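## Task

Push E3 down most of the way and hold it there while playing, in this sequence, G4, F#4, E4; once those are played, E3 may be released. The keyboard spans C3 at the player's left to C5 at the player's right. A key counts as sounded when pressed most of the way down, and there is no signal confirming it. The attempt fails on a wrong key, a key sounding a second time, two keys sounding at exactly the same moment, or anything played after E4. Anything that stays correct only because the robot is still holding it at the end is not counted.

## Robot and tools

Robot: two six-joint arms, left_arm and right_arm, facing each other across a table. Each ends in an identical five-finger right hand, so the two hands are not mirrored. left_arm's base sits on the +y side.

World frame: origin on the tabletop halfway between the two arm bases, z = 0 at the table surface, +z up. Result positions are metres, orientations are quaternions in wxyz order, and velocities are m/s and rad/s. Reported hand positions can be somewhat off, more so at long reach.

Hand point: a spot 0.05 m in front of the palm, where the index pad would meet the thumb tip in a pinch. Its own axes: +z runs along the straightened fingers, which extend 0.06 to 0.07 m past it; +y points out of the palm; +x crosses the palm toward the little finger. A wrist bracket on the little-finger side reaches 0.03 m past the point along +y and 0.11 m across the palm, and it can strike things.

The row: every arm command is one row of exactly 28 numbers, each between -1 and 1, covering both arms even if only one moves. Order: left dx, dy, dz, rx, ry, rz, then left hand little, ring, middle, index, thumb_bend, thumb_turn, force_limit, speed; then the same 14 for the right arm and hand. dx to rz are an offset, not a pose: they are measured in the hand point's own axes from its pose in the most recent result showing it (or, for a second or later call in one reply, from where the hand is when the action begins). Every row counts from that same base, not from the row before it. A value of 1.0 means 0.6 m or 180 degrees; rx, ry, rz form one rotation vector. All zeros therefore drives the hand back to that base, it is not a pause. Per control step the command is clipped to within 100 mm and 16 degrees of the measured pose.

Hand numbers are absolute targets: +1 open/straight, -1 curled. thumb_turn +1 puts the thumb beside the palm, -1 in front of it. A pinch is roughly index -0.22, thumb_bend -0.75, thumb_turn -0.57. force_limit maps -1..+1 to about 0..10 N at the fingertip (0..15 N for the thumb). speed maps -1..+1 to nearly zero..full, with full being 0.6 s for a whole stroke. No value means unchanged, so to keep a hand as it is, resend its last eight numbers, or before any were sent, its hand_measured six followed by hand_force_limit and hand_speed. A motor only starts when its own target changes by 0.01 or more.

execute_actions, argument actions (a list holding zero or one item), optional pictures (boolean). An empty list just reports state. {"rows": [...], "steps": n} runs up to 15 rows, each lasting one 1/30 s step; the last row repeats if steps exceed rows. {"steps": n} alone waits up to 300 steps counted from the previous result, including your reply time.

move, argument target (one 28-number row as above), speed (0.002 to 0.5 m/s, default 0.25; turning capped at twice that in rad/s), optional stop_force (9 to 40 N, one value for both arms). It drives each hand point in a straight line toward its target offset; both paths finish together, in 0.5 to 10 s. With stop_force, an arm whose wrist sensor feels that much added push against its direction of travel halts, backs up two steps and holds; this is unreliable if the hand also rotates, and it is refused in the first 0.2 s of a scene. Omit stop_force when lifting off something you are pressing. The result adds a move: line with each arm's ending (done, off_target, moving, held, contact, fault) and limits (paced = pose clipped, held = some steps blocked), plus distance to target.

wait, argument seconds (0 to 10): lets time pass without new commands.

zoom_image, arguments camera (cam_high, cam_low, cam_left_wrist or cam_right_wrist) and region [x0, y0, x1, y1] in pixels, at most 504 by 504, origin top-left. show_instructions takes nothing and shows the reference pages. finished_scene takes scene, the number of the current scene, ends it irreversibly and reveals the next task.

Results: the state line gives each arm's pose and velocity; Wrist force and Wrist torque lines give sensor readings in the hand's axes (noisy, offsets up to about 4 N, saturating near 50 N; pressing on a surface shows force pointing back into the arm). Joint torques are raw and drift. A Hand target line shows where the controller is driving. HELD marks steps not sent; pose unreachable means a clearance check altered a command. Hand feedback: hand_measured, hand_stopped_by (moving, target, force, stalled, fault), hand_load_n, in motor order.

Playing: key presses give no confirmation, so judge with cameras and hand position. Use gentle, slow downward presses; the arms are stiff, and pushing past contact can trigger a fault stop. Faults: contact torque at a joint limit (138 N m for shoulder and elbow, 25.7 N m for wrists) or 150 N external force freezes that arm for 10 s. Holding loads heats motors; a MOTOR HOT warning comes at 70 °C and brakes engage at 85 °C. Never let the arms collide or press on each other, and knock nothing off the table. The hold key must stay down while each melody note is pressed and lifted separately, never two notes striking at once.

Each tool is called after ">>>" in YAML: its name, and indented under it one key for each argument.

## Session

>>> execute_actions:
  actions: []

Scene clock: 0.00 s of 6000.00 s.
left_arm: end_effector_position=(+0.3017, +0.4777, +0.4840) hand_measured=(+1.000, +1.000, +1.000, +1.000, +1.000, +1.000) hand_load_n=(+0.0, +0.0, +0.0, +0.0, +0.0, +0.0) hand_stopped_by=(target, target, target, target, target, target) hand_force_limit=0.00 hand_speed=-0.80 end_effector_quat_wxyz=(-0.001, +0.333, +0.943, -0.000) end_effector_velocity=(-0.000, +0.001, +0.000) end_effector_angular_velocity=(+0.001, +0.001, +0.001) | right_arm: end_effector_position=(+0.0847, -0.2688, +0.4853) hand_measured=(+1.000, +1.000, +1.000, +1.000, +1.000, +1.000) hand_load_n=(+0.0, +0.0, +0.0, +0.0, +0.0, +0.0) hand_stopped_by=(target, target, target, target, target, target) hand_force_limit=0.00 hand_speed=-0.80 end_effector_quat_wxyz=(+0.024, -0.353, +0.935, +0.002) end_effector_velocity=(+0.000, +0.000, -0.001) end_effector_angular_velocity=(-0.001, +0.002, +0.000)
Joint positions: left_arm=[ 0.546 -1.714  1.319  1.968  1.573 -1.898] | right_arm=[-1.181 -1.747  1.331  1.939  1.57  -1.881]
Joint velocities: left_arm=[ 0.001 -0.    -0.     0.001  0.    -0.   ] | right_arm=[ 0.     0.001  0.002 -0.     0.    -0.   ]
Joint torques (N m, as the arm reports them, + toward a larger angle): no reading
Motor temperatures (°C, as the motors report them): left_arm=[28 26 26 30 34 33] | right_arm=[24 25 26 30 34 35]
Wrist force (N, on the end effector, along its own x y z axes, offset not removed): no reading
Wrist torque (N m, same axes, about the end effector's origin, offset not removed): no reading
Hand target (left_arm): +0.302, +0.478, +0.484; -0.001, +0.333, +0.943, -0.000
Hand target (right_arm): +0.085, -0.269, +0.485; +0.024, -0.353, +0.935, +0.002
camera_calibration (this result's frames):
cam_left_wrist: T_world_to_cam=[[0.709259, 0.70463, -0.0211878, -0.539043], [0.585169, -0.571722, 0.575075, -0.190936], [0.393101, -0.420275, -0.817826, 0.609501], [0, 0, 0, 1]] pos_world=[0.254455, 0.526821, 0.596847]
cam_right_wrist: T_world_to_cam=[[-0.539316, 0.842078, 0.00663128, 0.269285], [0.679958, 0.430812, 0.593344, -0.23031], [0.496785, 0.324509, -0.804921, 0.565965], [0, 0, 0, 1]] pos_world=[0.0206676, -0.311199, 0.590425]

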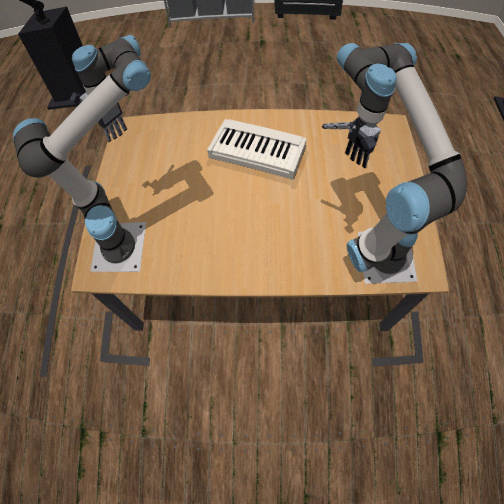

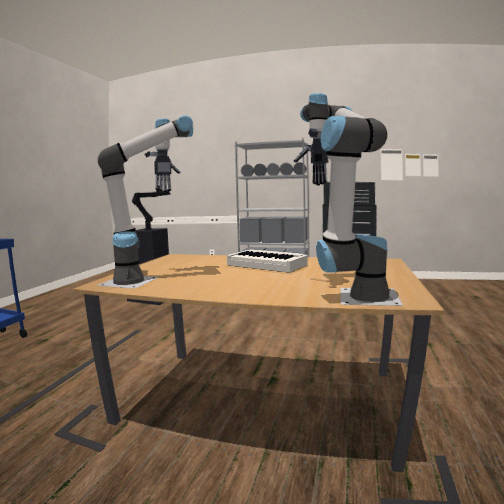

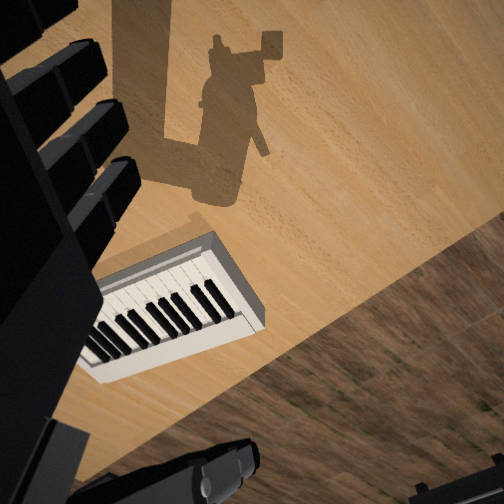

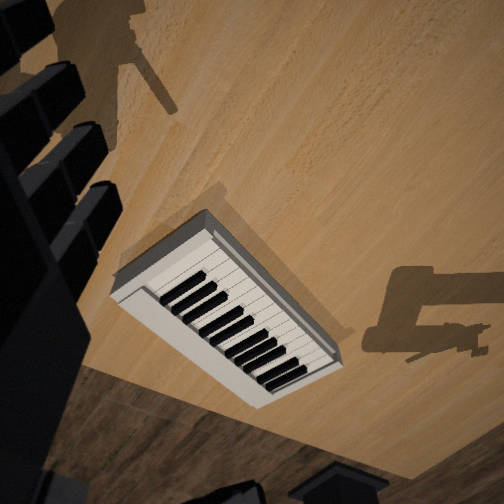

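>>> zoom_image:
  camera: "cam_high"
  region: [195, 105, 321, 189]

>>> zoom_image:
  camera: "cam_right_wrist"
  region: [100, 190, 352, 420]

>>> zoom_image:
  camera: "cam_left_wrist"
  region: [70, 210, 280, 400]

Region (195, 105, 321, 189) of cam_high's 504x504 image, scaled by 4.000, with more detail than that image has.

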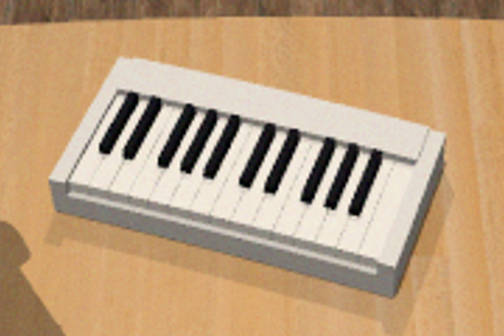

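Region (100, 190, 352, 420) of cam_right_wrist's 504x504 image, scaled by 2.000, with more detail than that image has; it fills the top 460 rows of this view, and the rest is white.

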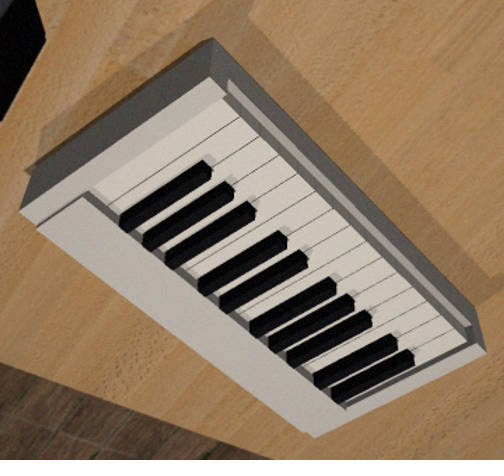

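Region (70, 210, 280, 400) of cam_left_wrist's 504x504 image, scaled by 2.400, with more detail than that image has; it fills the top 456 rows of this view, and the rest is white.

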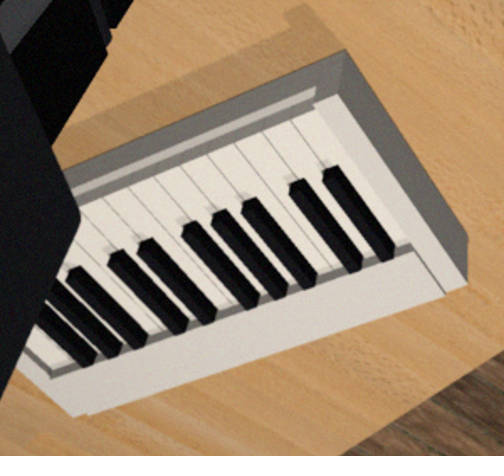

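>>> zoom_image:
  camera: "cam_right_wrist"
  region: [180, 205, 280, 305]

>>> zoom_image:
  camera: "cam_right_wrist"
  region: [255, 290, 355, 390]

>>> zoom_image:
  camera: "cam_left_wrist"
  region: [130, 225, 230, 325]

>>> zoom_image:
  camera: "cam_left_wrist"
  region: [80, 260, 180, 360]

Region (180, 205, 280, 305) of cam_right_wrist's 504x504 image, scaled by 5.040, with more detail than that image has.

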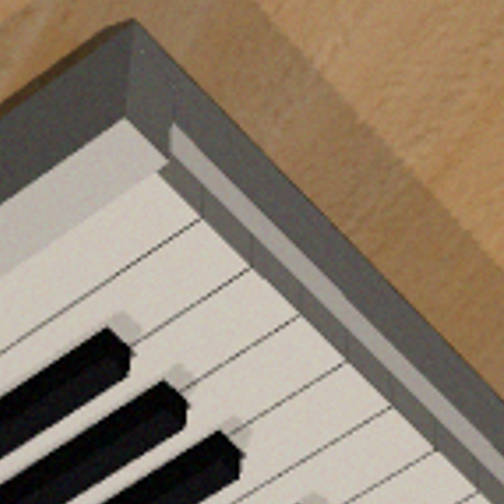

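Region (255, 290, 355, 390) of cam_right_wrist's 504x504 image, scaled by 5.040, with more detail than that image has.

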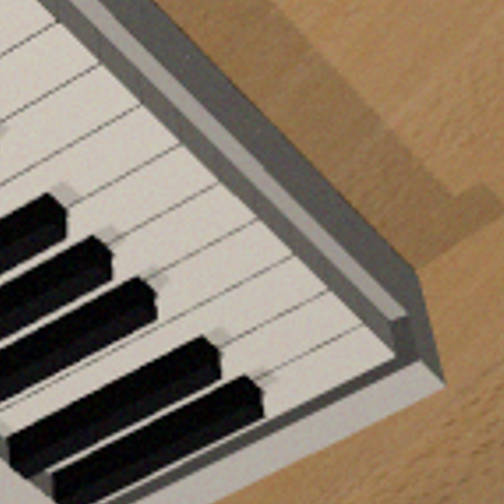

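Region (130, 225, 230, 325) of cam_left_wrist's 504x504 image, scaled by 5.040, with more detail than that image has.

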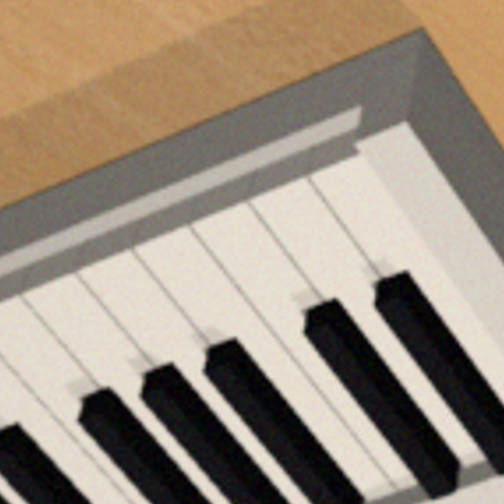

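Region (80, 260, 180, 360) of cam_left_wrist's 504x504 image, scaled by 5.040, with more detail than that image has.

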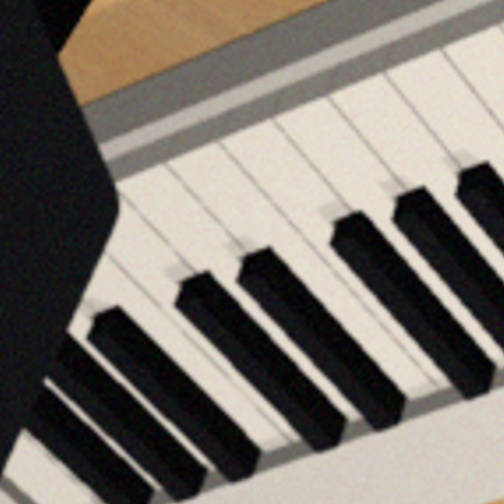

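>>> move:
  target: [-0.55327,-0.25890,0.62246,0.30708,-0.15682,-0.27109,-1,-1,-1,0.15,1,1,0,0, -0.53137,-0.05164,0.68492,0.37132,-0.08844,-0.15120,1,1,1,0.95,1,1,0,0.3]
  speed: 0.25

Scene clock: 123.40 s of 6000.00 s.
left_arm: end_effector_position=(+0.4619, +0.1488, +0.1103) hand_measured=(-1.000, -1.000, -1.000, +0.150, +1.000, +1.000) hand_load_n=(+0.0, +0.0, +0.0, +0.0, +0.0, +0.0) hand_stopped_by=(target, target, target, target, target, target) hand_force_limit=0.00 hand_speed=0.00 end_effector_quat_wxyz=(-0.066, +0.115, -0.859, +0.495) end_effector_velocity=(+0.001, -0.001, -0.002) end_effector_angular_velocity=(-0.005, -0.001, +0.005) | right_arm: end_effector_position=(+0.3619, -0.0728, +0.0905) hand_measured=(+1.000, +1.000, +1.000, +0.950, +1.000, +1.000) hand_load_n=(+0.0, +0.0, +0.0, +0.0, +0.0, +0.0) hand_stopped_by=(target, target, target, target, target, target) hand_force_limit=0.00 hand_speed=0.30 end_effector_quat_wxyz=(+0.332, -0.475, +0.668, -0.467) end_effector_velocity=(+0.001, +0.001, -0.002) end_effector_angular_velocity=(-0.001, -0.007, +0.013)
Joint positions: left_arm=[ 0.675 -1.278  1.806  0.04   1.939 -2.917] | right_arm=[-0.608 -0.898  1.451  0.418  2.713 -2.216]
Joint velocities: left_arm=[-0.001  0.003  0.004 -0.013 -0.004 -0.006] | right_arm=[-0.001 -0.006  0.013 -0.043 -0.003 -0.036]
Joint torques (N m, as the arm reports them, + toward a larger angle): left_arm=[ -7.11 -20.66  -3.1   -2.24  -1.66  -2.05] | right_arm=[-13.13 -55.34  -9.13  -0.38  -0.84  -2.7 ]
Motor temperatures (°C, as the motors report them): left_arm=[28 26 26 30 34 33] | right_arm=[24 25 26 30 34 35]
Wrist force (N, on the end effector, along its own x y z axes, offset not removed): left_arm=[-0.2 -1.0 2.9] | right_arm=[1.8 2.9 -0.5]
Wrist torque (N m, same axes, about the end effector's origin, offset not removed): left_arm=[-0.39 -0.41 -0.20] | right_arm=[0.46 -0.41 0.10]
Hand target (left_arm): +0.462, +0.149, +0.110; +0.066, -0.115, +0.859, -0.495
Hand target (right_arm): +0.362, -0.073, +0.090; +0.333, -0.475, +0.667, -0.467
Off the commanded pose (left_arm): 0.000 m, 0 deg.
Off the commanded pose (right_arm): 0.001 m, 0 deg.
After step 90, 117.00 s passed at rest.
move: done
camera_calibration (this result's frames):
cam_left_wrist: T_world_to_cam=[[-0.0199803, 0.493289, -0.869636, 0.0329775], [0.664885, 0.656154, 0.356918, -0.453286], [0.746679, -0.571076, -0.34109, -0.0908695], [0, 0, 0, 1]] pos_world=[0.369892, 0.229264, 0.159469]
cam_right_wrist: T_world_to_cam=[[-0.282529, 0.258621, -0.923739, 0.20512], [-0.179595, 0.931682, 0.315775, 0.103601], [0.942297, 0.255114, -0.21678, -0.172651], [0, 0, 0, 1]] pos_world=[0.239247, -0.105526, 0.119336]

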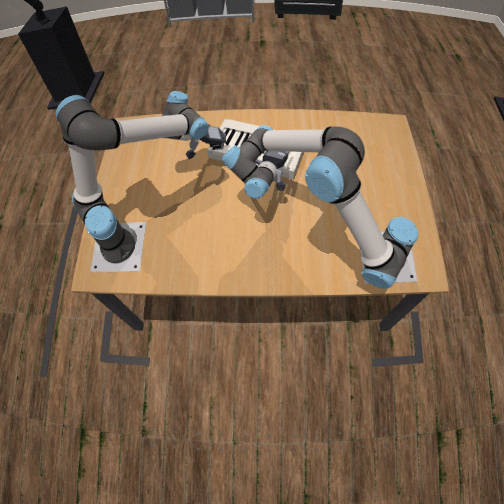

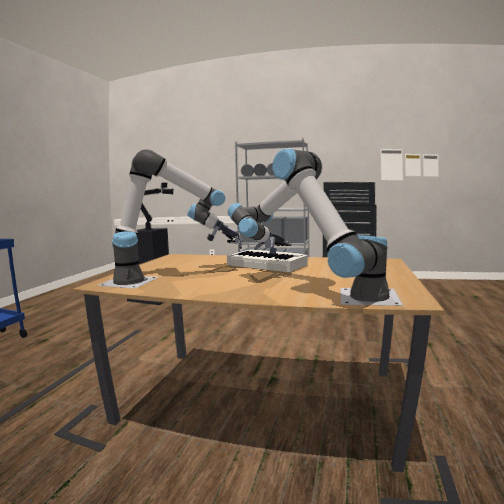

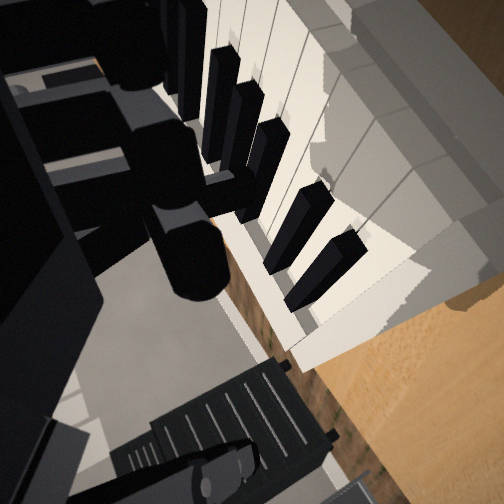

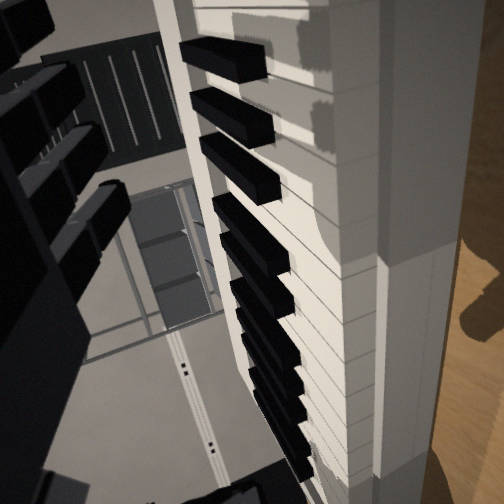

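>>> execute_actions:
  actions: []

>>> zoom_image:
  camera: "cam_right_wrist"
  region: [230, 0, 400, 170]

>>> zoom_image:
  camera: "cam_right_wrist"
  region: [230, 140, 400, 310]

>>> zoom_image:
  camera: "cam_right_wrist"
  region: [240, 280, 410, 450]

>>> zoom_image:
  camera: "cam_left_wrist"
  region: [250, 40, 480, 270]

Scene clock: 130.37 s of 6000.00 s.
left_arm: end_effector_position=(+0.4620, +0.1486, +0.1100) hand_measured=(-1.000, -1.000, -1.000, +0.150, +1.000, +1.000) hand_load_n=(+0.0, +0.0, +0.0, +0.0, +0.0, +0.0) hand_stopped_by=(target, target, target, target, target, target) hand_force_limit=0.00 hand_speed=0.00 end_effector_quat_wxyz=(-0.066, +0.115, -0.859, +0.495) end_effector_velocity=(-0.000, -0.000, -0.000) end_effector_angular_velocity=(-0.000, -0.000, -0.000) | right_arm: end_effector_position=(+0.3620, -0.0726, +0.0902) hand_measured=(+1.000, +1.000, +1.000, +0.950, +1.000, +1.000) hand_load_n=(+0.0, +0.0, +0.0, +0.0, +0.0, +0.0) hand_stopped_by=(target, target, target, target, target, target) hand_force_limit=0.00 hand_speed=0.30 end_effector_quat_wxyz=(+0.333, -0.475, +0.667, -0.467) end_effector_velocity=(-0.000, -0.000, -0.001) end_effector_angular_velocity=(-0.002, +0.001, +0.000)
Joint positions: left_arm=[ 0.675 -1.278  1.806  0.038  1.939 -2.917] | right_arm=[-0.609 -0.899  1.452  0.413  2.712 -2.22 ]
Joint velocities: left_arm=[-0.  0.  0. -0.  0. -0.] | right_arm=[-0.     0.001  0.001  0.     0.    -0.001]
Joint torques (N m, as the arm reports them, + toward a larger angle): left_arm=[ -7.85 -20.71  -3.15  -2.53  -1.29  -2.16] | right_arm=[-13.32 -55.36  -8.65   0.03  -1.16  -2.62]
Motor temperatures (°C, as the motors report them): left_arm=[28 26 26 30 34 33] | right_arm=[24 25 26 30 34 35]
Wrist force (N, on the end effector, along its own x y z axes, offset not removed): left_arm=[0.4 -0.2 1.2] | right_arm=[1.9 2.8 0.3]
Wrist torque (N m, same axes, about the end effector's origin, offset not removed): left_arm=[-0.16 -0.39 -0.14] | right_arm=[0.35 -0.44 0.08]
Hand target (left_arm): +0.462, +0.149, +0.110; +0.066, -0.115, +0.859, -0.495
Hand target (right_arm): +0.362, -0.073, +0.090; +0.333, -0.475, +0.667, -0.467
Off the commanded pose (left_arm): 0.000 m, 0 deg.
Off the commanded pose (right_arm): 0.001 m, 0 deg.
Steps of this call (steps 1 to 90: nothing new was sent; then 3.97 s passed at rest). Readings (end_effector_position | what the end effector reports):
1: left_arm (+0.4619, +0.1488, +0.1102) | right_arm (+0.3619, -0.0727, +0.0904) | left_arm hand_measured=(-1.000, -1.000, -1.000, +0.150, +1.000, +1.000) hand_load_n=(+0.0, +0.0, +0.0, +0.0, +0.0, +0.0) hand_stopped_by=(target, target, target, target, target, target) hand_force_limit=0.00 hand_speed=0.00 | right_arm hand_measured=(+1.000, +1.000, +1.000, +0.950, +1.000, +1.000) hand_load_n=(+0.0, +0.0, +0.0, +0.0, +0.0, +0.0) hand_stopped_by=(target, target, target, target, target, target) hand_force_limit=0.00 hand_speed=0.30
2: left_arm (+0.4620, +0.1487, +0.1102) | right_arm (+0.3619, -0.0727, +0.0904) | left_arm hand_measured=(-1.000, -1.000, -1.000, +0.150, +1.000, +1.000) hand_load_n=(+0.0, +0.0, +0.0, +0.0, +0.0, +0.0) hand_stopped_by=(target, target, target, target, target, target) hand_force_limit=0.00 hand_speed=0.00 | right_arm hand_measured=(+1.000, +1.000, +1.000, +0.950, +1.000, +1.000) hand_load_n=(+0.0, +0.0, +0.0, +0.0, +0.0, +0.0) hand_stopped_by=(target, target, target, target, target, target) hand_force_limit=0.00 hand_speed=0.30
4: left_arm (+0.4620, +0.1487, +0.1101) | right_arm (+0.3620, -0.0727, +0.0903) | left_arm hand_measured=(-1.000, -1.000, -1.000, +0.150, +1.000, +1.000) hand_load_n=(+0.0, +0.0, +0.0, +0.0, +0.0, +0.0) hand_stopped_by=(target, target, target, target, target, target) hand_force_limit=0.00 hand_speed=0.00 | right_arm hand_measured=(+1.000, +1.000, +1.000, +0.950, +1.000, +1.000) hand_load_n=(+0.0, +0.0, +0.0, +0.0, +0.0, +0.0) hand_stopped_by=(target, target, target, target, target, target) hand_force_limit=0.00 hand_speed=0.30
8: left_arm (+0.4620, +0.1486, +0.1101) | right_arm (+0.3620, -0.0726, +0.0903) | left_arm hand_measured=(-1.000, -1.000, -1.000, +0.150, +1.000, +1.000) hand_load_n=(+0.0, +0.0, +0.0, +0.0, +0.0, +0.0) hand_stopped_by=(target, target, target, target, target, target) hand_force_limit=0.00 hand_speed=0.00 | right_arm hand_measured=(+1.000, +1.000, +1.000, +0.950, +1.000, +1.000) hand_load_n=(+0.0, +0.0, +0.0, +0.0, +0.0, +0.0) hand_stopped_by=(target, target, target, target, target, target) hand_force_limit=0.00 hand_speed=0.30
90: the state above
camera_calibration (this result's frames):
cam_left_wrist: T_world_to_cam=[[-0.0201476, 0.492712, -0.869959, 0.0330895], [0.664445, 0.656779, 0.356587, -0.453025], [0.747066, -0.570855, -0.340612, -0.0913885], [0, 0, 0, 1]] pos_world=[0.36995, 0.229064, 0.159201]
cam_right_wrist: T_world_to_cam=[[-0.282322, 0.258174, -0.923927, 0.204807], [-0.181335, 0.931382, 0.315667, 0.104171], [0.942025, 0.25666, -0.216134, -0.17273], [0, 0, 0, 1]] pos_world=[0.239428, -0.105566, 0.119011]

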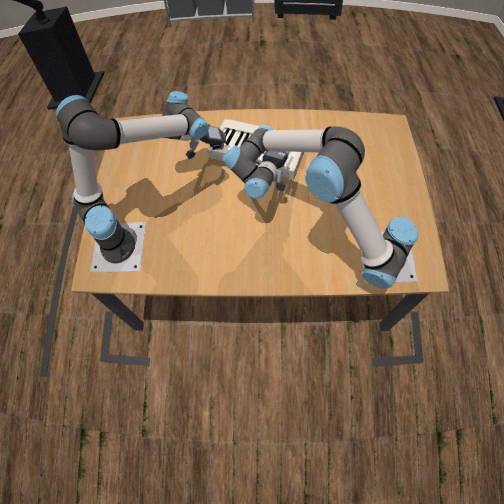

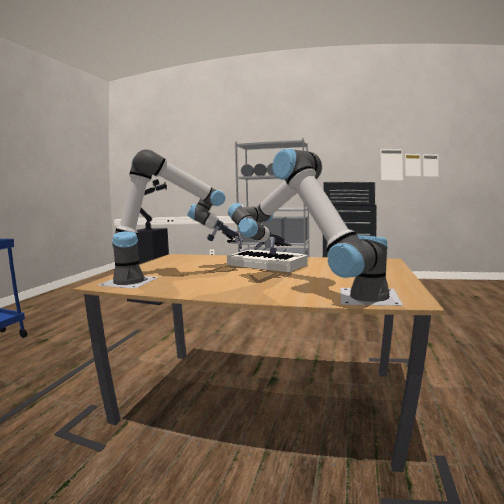

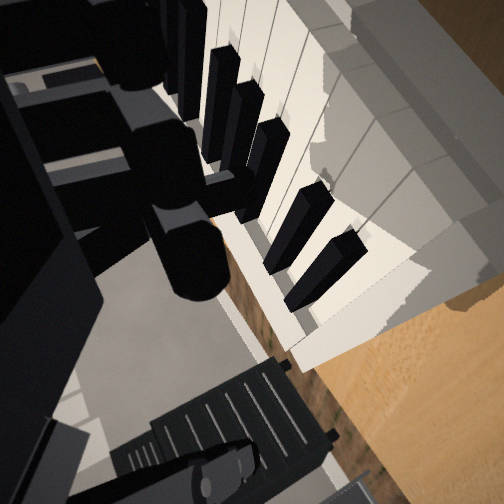

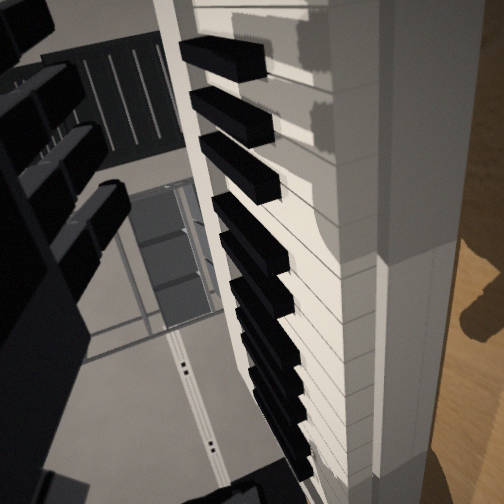

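Region (230, 0, 400, 170) of cam_right_wrist's 504x504 image, scaled by 2.965, with more detail than that image has.

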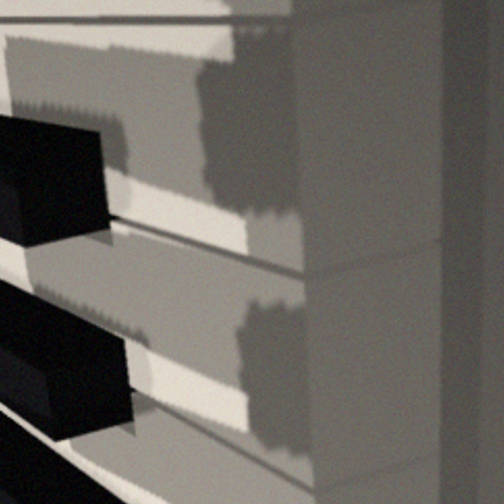

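Region (230, 140, 400, 310) of cam_right_wrist's 504x504 image, scaled by 2.965, with more detail than that image has.

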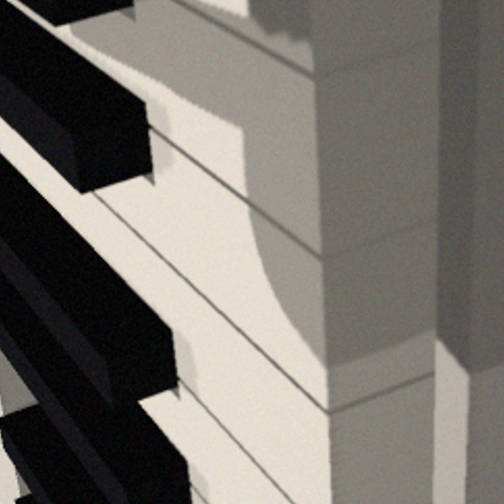

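Region (240, 280, 410, 450) of cam_right_wrist's 504x504 image, scaled by 2.965, with more detail than that image has.

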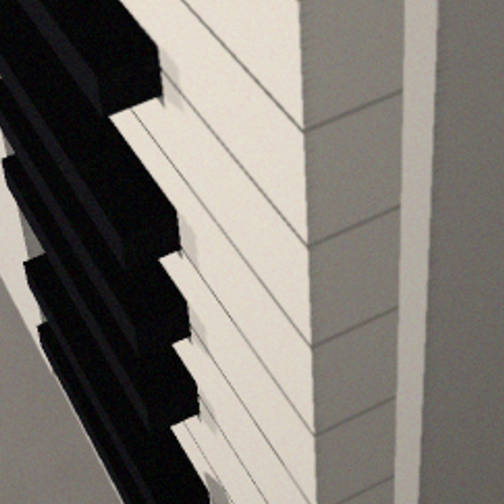

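Region (250, 40, 480, 270) of cam_left_wrist's 504x504 image, scaled by 2.191, with more detail than that image has.

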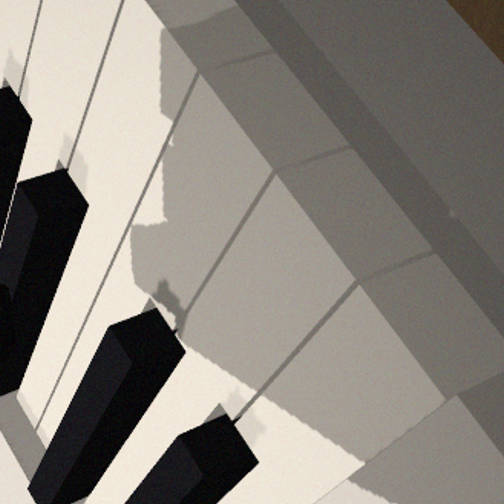

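>>> zoom_image:
  camera: "cam_left_wrist"
  region: [260, 0, 400, 140]

>>> zoom_image:
  camera: "cam_left_wrist"
  region: [340, 100, 480, 240]

>>> zoom_image:
  camera: "cam_left_wrist"
  region: [180, 120, 320, 260]

Region (260, 0, 400, 140) of cam_left_wrist's 504x504 image, scaled by 3.600, with more detail than that image has.

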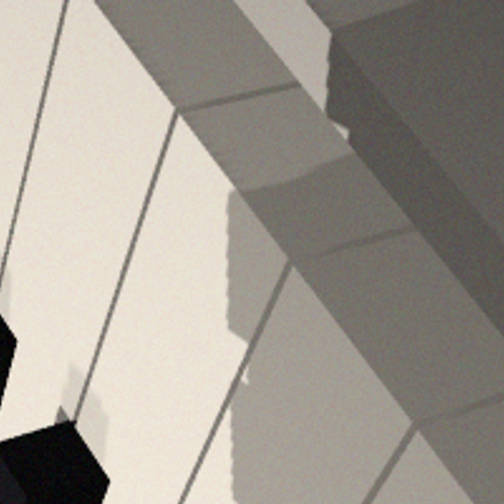

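Region (340, 100, 480, 240) of cam_left_wrist's 504x504 image, scaled by 3.600, with more detail than that image has.

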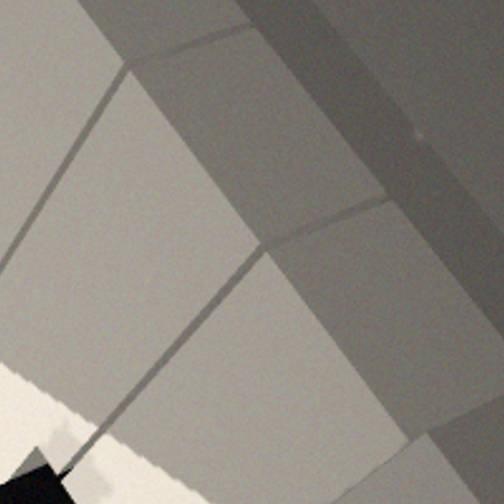

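Region (180, 120, 320, 260) of cam_left_wrist's 504x504 image, scaled by 3.600, with more detail than that image has.

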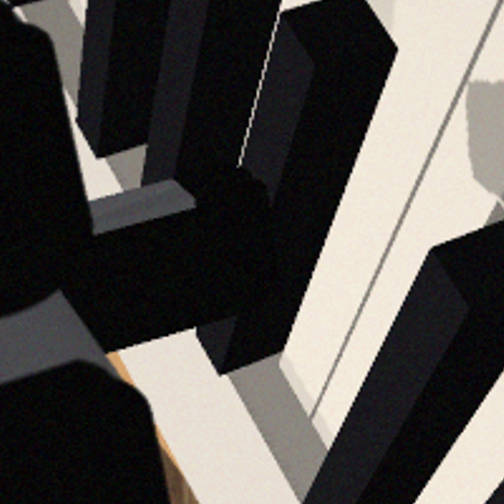

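>>> zoom_image:
  camera: "cam_high"
  region: [150, 85, 300, 210]

>>> zoom_image:
  camera: "cam_low"
  region: [170, 170, 320, 280]

Region (150, 85, 300, 210) of cam_high's 504x504 image, scaled by 3.360, with more detail than that image has.

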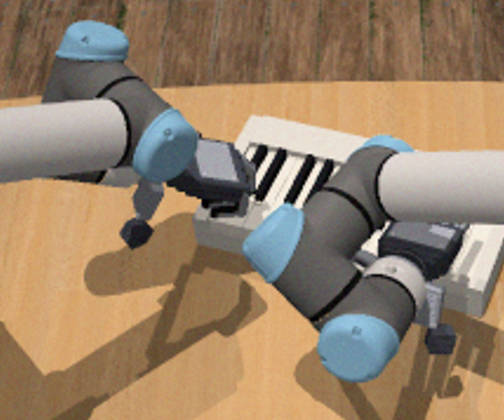

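Region (170, 170, 320, 280) of cam_low's 504x504 image, scaled by 3.360, with more detail than that image has; it fills the top 370 rows of this view, and the rest is white.

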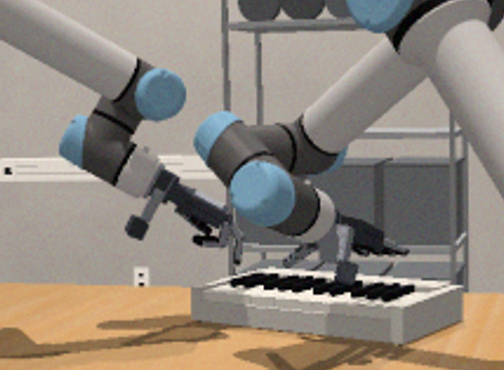

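>>> move:
  target: [0.01692,0.06010,0.02598,0,0,0,-1,-1,-1,0.15,1,1,0,0, 0.00494,0.07164,0.00549,0,0,0,1,1,1,0.95,1,1,0,0.3]
  speed: 0.06

>>> execute_actions:
  actions:
    - {"rows": [[0,0,0,0,0,0,-1,-1,-1,0.15,1,1,0,0, 0,0,0,0,0,0,1,1,1,0.52,1,1,-0.2,-0.1]], "steps": 15}

>>> zoom_image:
  camera: "cam_right_wrist"
  region: [150, 110, 290, 290]

>>> zoom_image:
  camera: "cam_left_wrist"
  region: [170, 80, 370, 280]

Scene clock: 251.53 s of 6000.00 s.
left_arm: end_effector_position=(+0.4510, +0.1503, +0.0713) hand_measured=(-1.000, -1.000, -1.000, +0.150, +1.000, +1.000) hand_load_n=(+0.0, +0.0, +0.0, +0.0, +0.0, +0.0) hand_stopped_by=(target, target, target, target, target, target) hand_force_limit=0.00 hand_speed=0.00 end_effector_quat_wxyz=(-0.066, +0.115, -0.859, +0.495) end_effector_velocity=(-0.001, -0.000, -0.002) end_effector_angular_velocity=(-0.000, -0.000, -0.000) | right_arm: end_effector_position=(+0.3501, -0.0716, +0.0490) hand_measured=(+1.000, +1.000, +1.000, +0.950, +1.000, +1.000) hand_load_n=(+0.0, +0.0, +0.0, +0.0, +0.0, +0.0) hand_stopped_by=(target, target, target, target, target, target) hand_force_limit=0.00 hand_speed=0.30 end_effector_quat_wxyz=(+0.333, -0.475, +0.667, -0.467) end_effector_velocity=(-0.001, -0.000, -0.002) end_effector_angular_velocity=(-0.000, +0.000, -0.001)
Joint positions: left_arm=[ 0.656 -1.248  1.883 -0.072  1.923 -2.928] | right_arm=[-0.588 -0.842  1.483  0.362  2.723 -2.179]
Joint velocities: left_arm=[-0.001  0.002  0.004 -0.007 -0.001 -0.001] | right_arm=[ 0.001  0.003  0.002 -0.002  0.001  0.003]
Joint torques (N m, as the arm reports them, + toward a larger angle): left_arm=[ -7.49 -20.54  -1.61  -2.7   -1.29  -2.14] | right_arm=[ 13.75 -38.69  -7.82  -0.2    3.39   2.75]
Motor temperatures (°C, as the motors report them): left_arm=[28 26 26 30 34 33] | right_arm=[24 25 26 30 34 35]
Wrist force (N, on the end effector, along its own x y z axes, offset not removed): left_arm=[0.6 -1.5 3.2] | right_arm=[1.8 2.0 0.3]
Wrist torque (N m, same axes, about the end effector's origin, offset not removed): left_arm=[-0.52 -0.34 -0.18] | right_arm=[0.26 -0.41 -0.04]
Hand target (left_arm): +0.451, +0.150, +0.071; +0.066, -0.115, +0.859, -0.495
Hand target (right_arm): +0.350, -0.072, +0.049; +0.333, -0.475, +0.667, -0.467
Off the commanded pose (left_arm): 0.000 m, 0 deg.
Off the commanded pose (right_arm): 0.000 m, 0 deg.
After step 90, 117.00 s passed at rest.
move: done
camera_calibration (this result's frames):
cam_left_wrist: T_world_to_cam=[[-0.0201477, 0.492739, -0.869944, -0.00170092], [0.664461, 0.656756, 0.3566, -0.433021], [0.747051, -0.570859, -0.340638, -0.0953751], [0, 0, 0, 1]] pos_world=[0.358941, 0.230781, 0.120447]
cam_right_wrist: T_world_to_cam=[[-0.282297, 0.258157, -0.923939, 0.163063], [-0.18138, 0.931378, 0.315654, 0.114114], [0.942024, 0.256692, -0.216101, -0.170686], [0, 0, 0, 1]] pos_world=[0.22752, -0.104566, 0.0777543]

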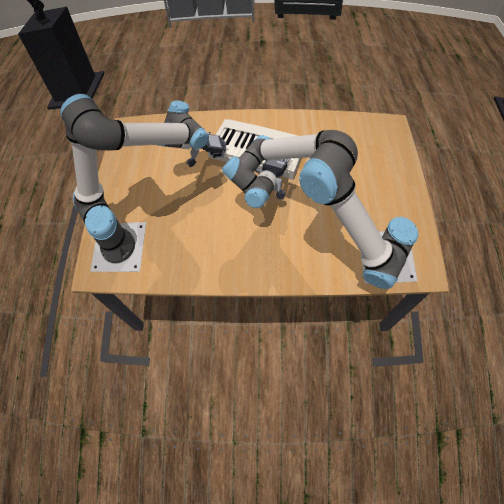

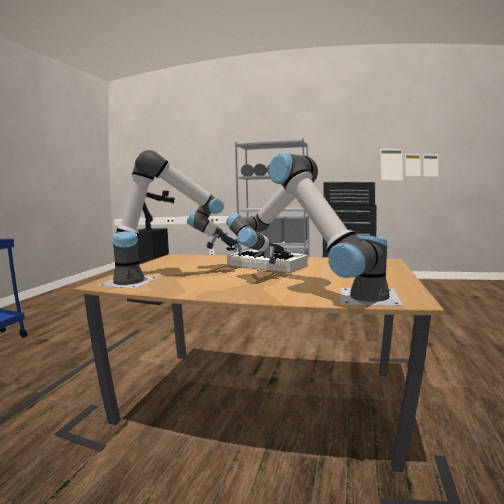

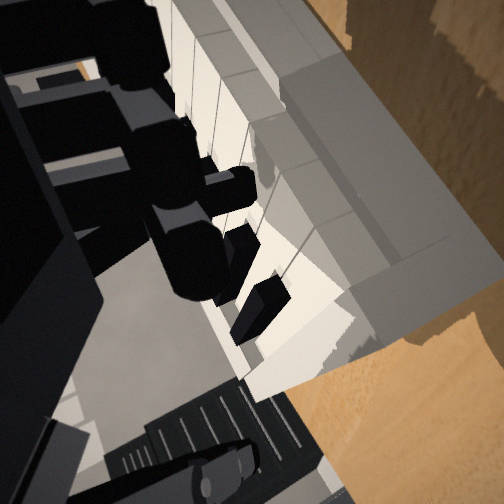

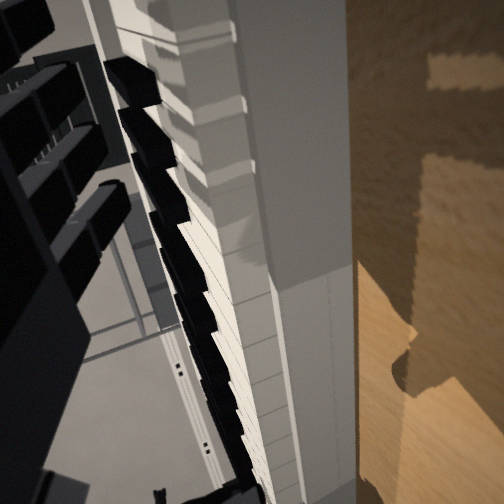

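Scene clock: 252.03 s of 6000.00 s.
left_arm: end_effector_position=(+0.4510, +0.1504, +0.0712) hand_measured=(-1.000, -1.000, -1.000, +0.150, +1.000, +1.000) hand_load_n=(+0.0, +0.0, +0.0, +0.0, +0.0, +0.0) hand_stopped_by=(target, target, target, target, target, target) hand_force_limit=0.00 hand_speed=0.00 end_effector_quat_wxyz=(-0.066, +0.115, -0.859, +0.495) end_effector_velocity=(+0.000, -0.000, +0.000) end_effector_angular_velocity=(-0.001, -0.001, +0.000) | right_arm: end_effector_position=(+0.3501, -0.0716, +0.0489) hand_measured=(+1.000, +1.000, +1.000, +0.520, +1.000, +1.000) hand_load_n=(+0.0, +0.0, +0.0, +1.0, +0.0, +0.0) hand_stopped_by=(target, target, target, target, target, target) hand_force_limit=-0.20 hand_speed=-0.10 end_effector_quat_wxyz=(+0.333, -0.475, +0.667, -0.467) end_effector_velocity=(+0.000, +0.000, +0.002) end_effector_angular_velocity=(+0.003, -0.002, -0.000)
Joint positions: left_arm=[ 0.656 -1.248  1.883 -0.072  1.923 -2.928] | right_arm=[-0.588 -0.842  1.483  0.362  2.723 -2.179]
Joint velocities: left_arm=[ 0.     0.    -0.    -0.001  0.     0.   ] | right_arm=[-0.    -0.002 -0.001 -0.     0.    -0.   ]
Joint torques (N m, as the arm reports them, + toward a larger angle): left_arm=[ -2.43 -30.4  -12.86   2.73  -0.54  -1.6 ] | right_arm=[  5.74 -56.02 -12.25   3.09   3.05   0.12]
Motor temperatures (°C, as the motors report them): left_arm=[28 26 26 30 34 33] | right_arm=[24 25 26 30 34 35]
Wrist force (N, on the end effector, along its own x y z axes, offset not removed): left_arm=[-0.4 -1.2 1.5] | right_arm=[1.1 0.7 1.0]
Wrist torque (N m, same axes, about the end effector's origin, offset not removed): left_arm=[-0.39 -0.17 -0.13] | right_arm=[0.20 -0.30 0.02]
Hand target (left_arm): +0.451, +0.150, +0.071; +0.066, -0.115, +0.859, -0.495
Hand target (right_arm): +0.350, -0.072, +0.049; +0.333, -0.475, +0.667, -0.467
Off the commanded pose (left_arm): 0.000 m, 0 deg.
Off the commanded pose (right_arm): 0.000 m, 0 deg.
Steps of this call (steps 1 to 15: all 15 steps of this action). Readings (end_effector_position | what the end effector reports):
1: left_arm (+0.4510, +0.1503, +0.0712) | right_arm (+0.3501, -0.0716, +0.0489) | left_arm hand_measured=(-1.000, -1.000, -1.000, +0.150, +1.000, +1.000) hand_load_n=(+0.0, +0.0, +0.0, +0.0, +0.0, +0.0) hand_stopped_by=(target, target, target, target, target, target) hand_force_limit=0.00 hand_speed=0.00 | right_arm hand_measured=(+1.000, +1.000, +1.000, +0.950, +1.000, +1.000) hand_load_n=(+0.0, +0.0, +0.0, +0.0, +0.0, +0.0) hand_stopped_by=(target, target, target, moving, target, target) hand_force_limit=-0.20 hand_speed=-0.10
2: left_arm (+0.4510, +0.1503, +0.0712) | right_arm (+0.3501, -0.0716, +0.0489) | left_arm hand_measured=(-1.000, -1.000, -1.000, +0.150, +1.000, +1.000) hand_load_n=(+0.0, +0.0, +0.0, +0.0, +0.0, +0.0) hand_stopped_by=(target, target, target, target, target, target) hand_force_limit=0.00 hand_speed=0.00 | right_arm hand_measured=(+1.000, +1.000, +1.000, +0.950, +1.000, +1.000) hand_load_n=(+0.0, +0.0, +0.0, +0.0, +0.0, +0.0) hand_stopped_by=(target, target, target, moving, target, target) hand_force_limit=-0.20 hand_speed=-0.10
4: left_arm (+0.4510, +0.1503, +0.0712) | right_arm (+0.3501, -0.0716, +0.0489) | left_arm hand_measured=(-1.000, -1.000, -1.000, +0.150, +1.000, +1.000) hand_load_n=(+0.0, +0.0, +0.0, +0.0, +0.0, +0.0) hand_stopped_by=(target, target, target, target, target, target) hand_force_limit=0.00 hand_speed=0.00 | right_arm hand_measured=(+1.000, +1.000, +1.000, +0.904, +1.000, +1.000) hand_load_n=(+0.0, +0.0, +0.0, +0.0, +0.0, +0.0) hand_stopped_by=(target, target, target, moving, target, target) hand_force_limit=-0.20 hand_speed=-0.10
8: left_arm (+0.4510, +0.1503, +0.0712) | right_arm (+0.3501, -0.0716, +0.0489) | left_arm hand_measured=(-1.000, -1.000, -1.000, +0.150, +1.000, +1.000) hand_load_n=(+0.0, +0.0, +0.0, +0.0, +0.0, +0.0) hand_stopped_by=(target, target, target, target, target, target) hand_force_limit=0.00 hand_speed=0.00 | right_arm hand_measured=(+1.000, +1.000, +1.000, +0.704, +1.000, +1.000) hand_load_n=(+0.0, +0.0, +0.0, +0.0, +0.0, +0.0) hand_stopped_by=(target, target, target, moving, target, target) hand_force_limit=-0.20 hand_speed=-0.10
15: the state above
camera_calibration (this result's frames):
cam_left_wrist: T_world_to_cam=[[-0.0202485, 0.492861, -0.869873, -0.00178091], [0.664498, 0.65671, 0.356617, -0.432992], [0.747016, -0.570807, -0.340802, -0.0953279], [0, 0, 0, 1]] pos_world=[0.358898, 0.230814, 0.120375]
cam_right_wrist: T_world_to_cam=[[-0.282287, 0.258169, -0.923939, 0.162996], [-0.181383, 0.931374, 0.315664, 0.114126], [0.942027, 0.256694, -0.216087, -0.170685], [0, 0, 0, 1]] pos_world=[0.227502, -0.104561, 0.0776901]

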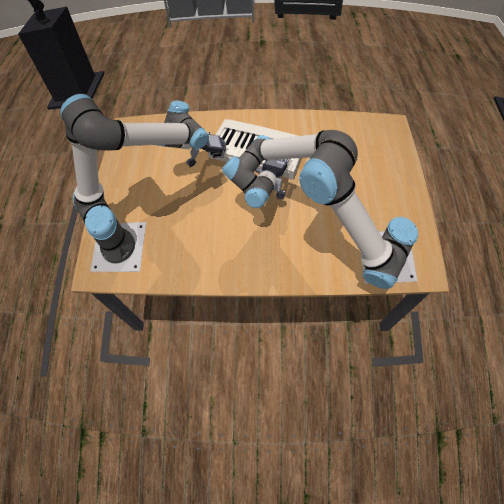

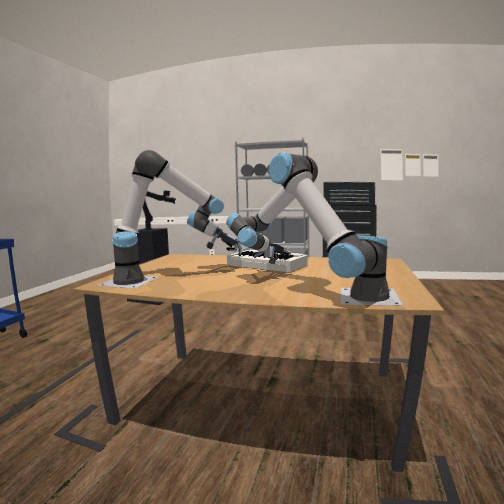

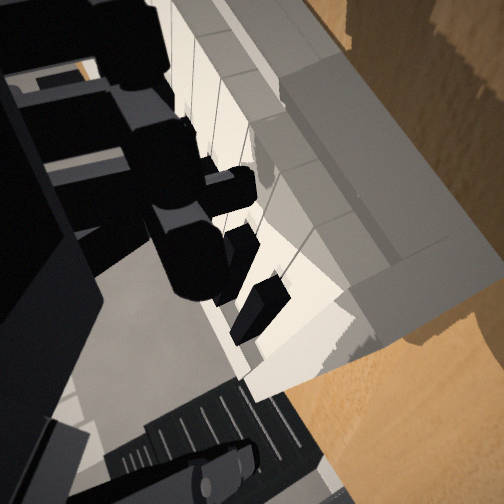

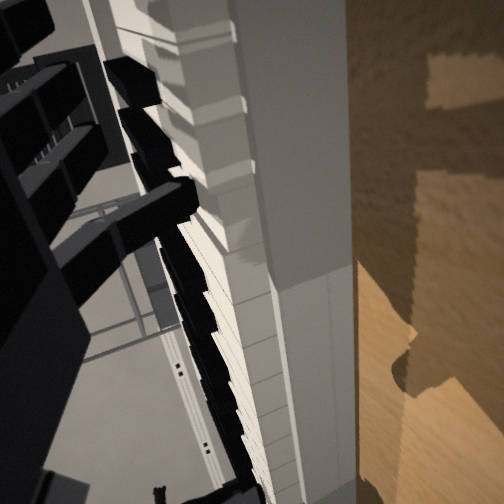

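Region (150, 110, 290, 290) of cam_right_wrist's 504x504 image, scaled by 2.800, with more detail than that image has.

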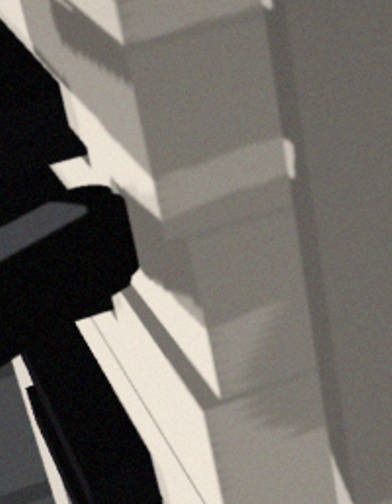

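Region (170, 80, 370, 280) of cam_left_wrist's 504x504 image, scaled by 2.520, with more detail than that image has.

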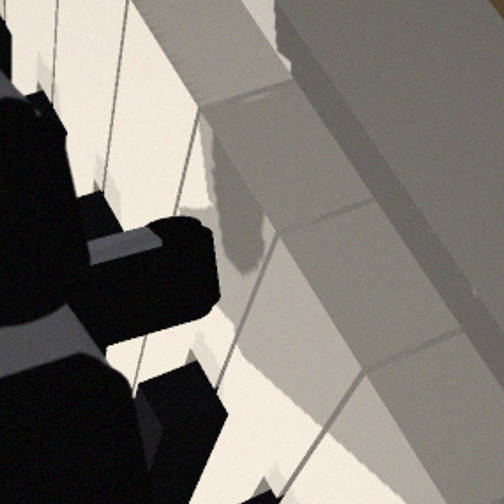

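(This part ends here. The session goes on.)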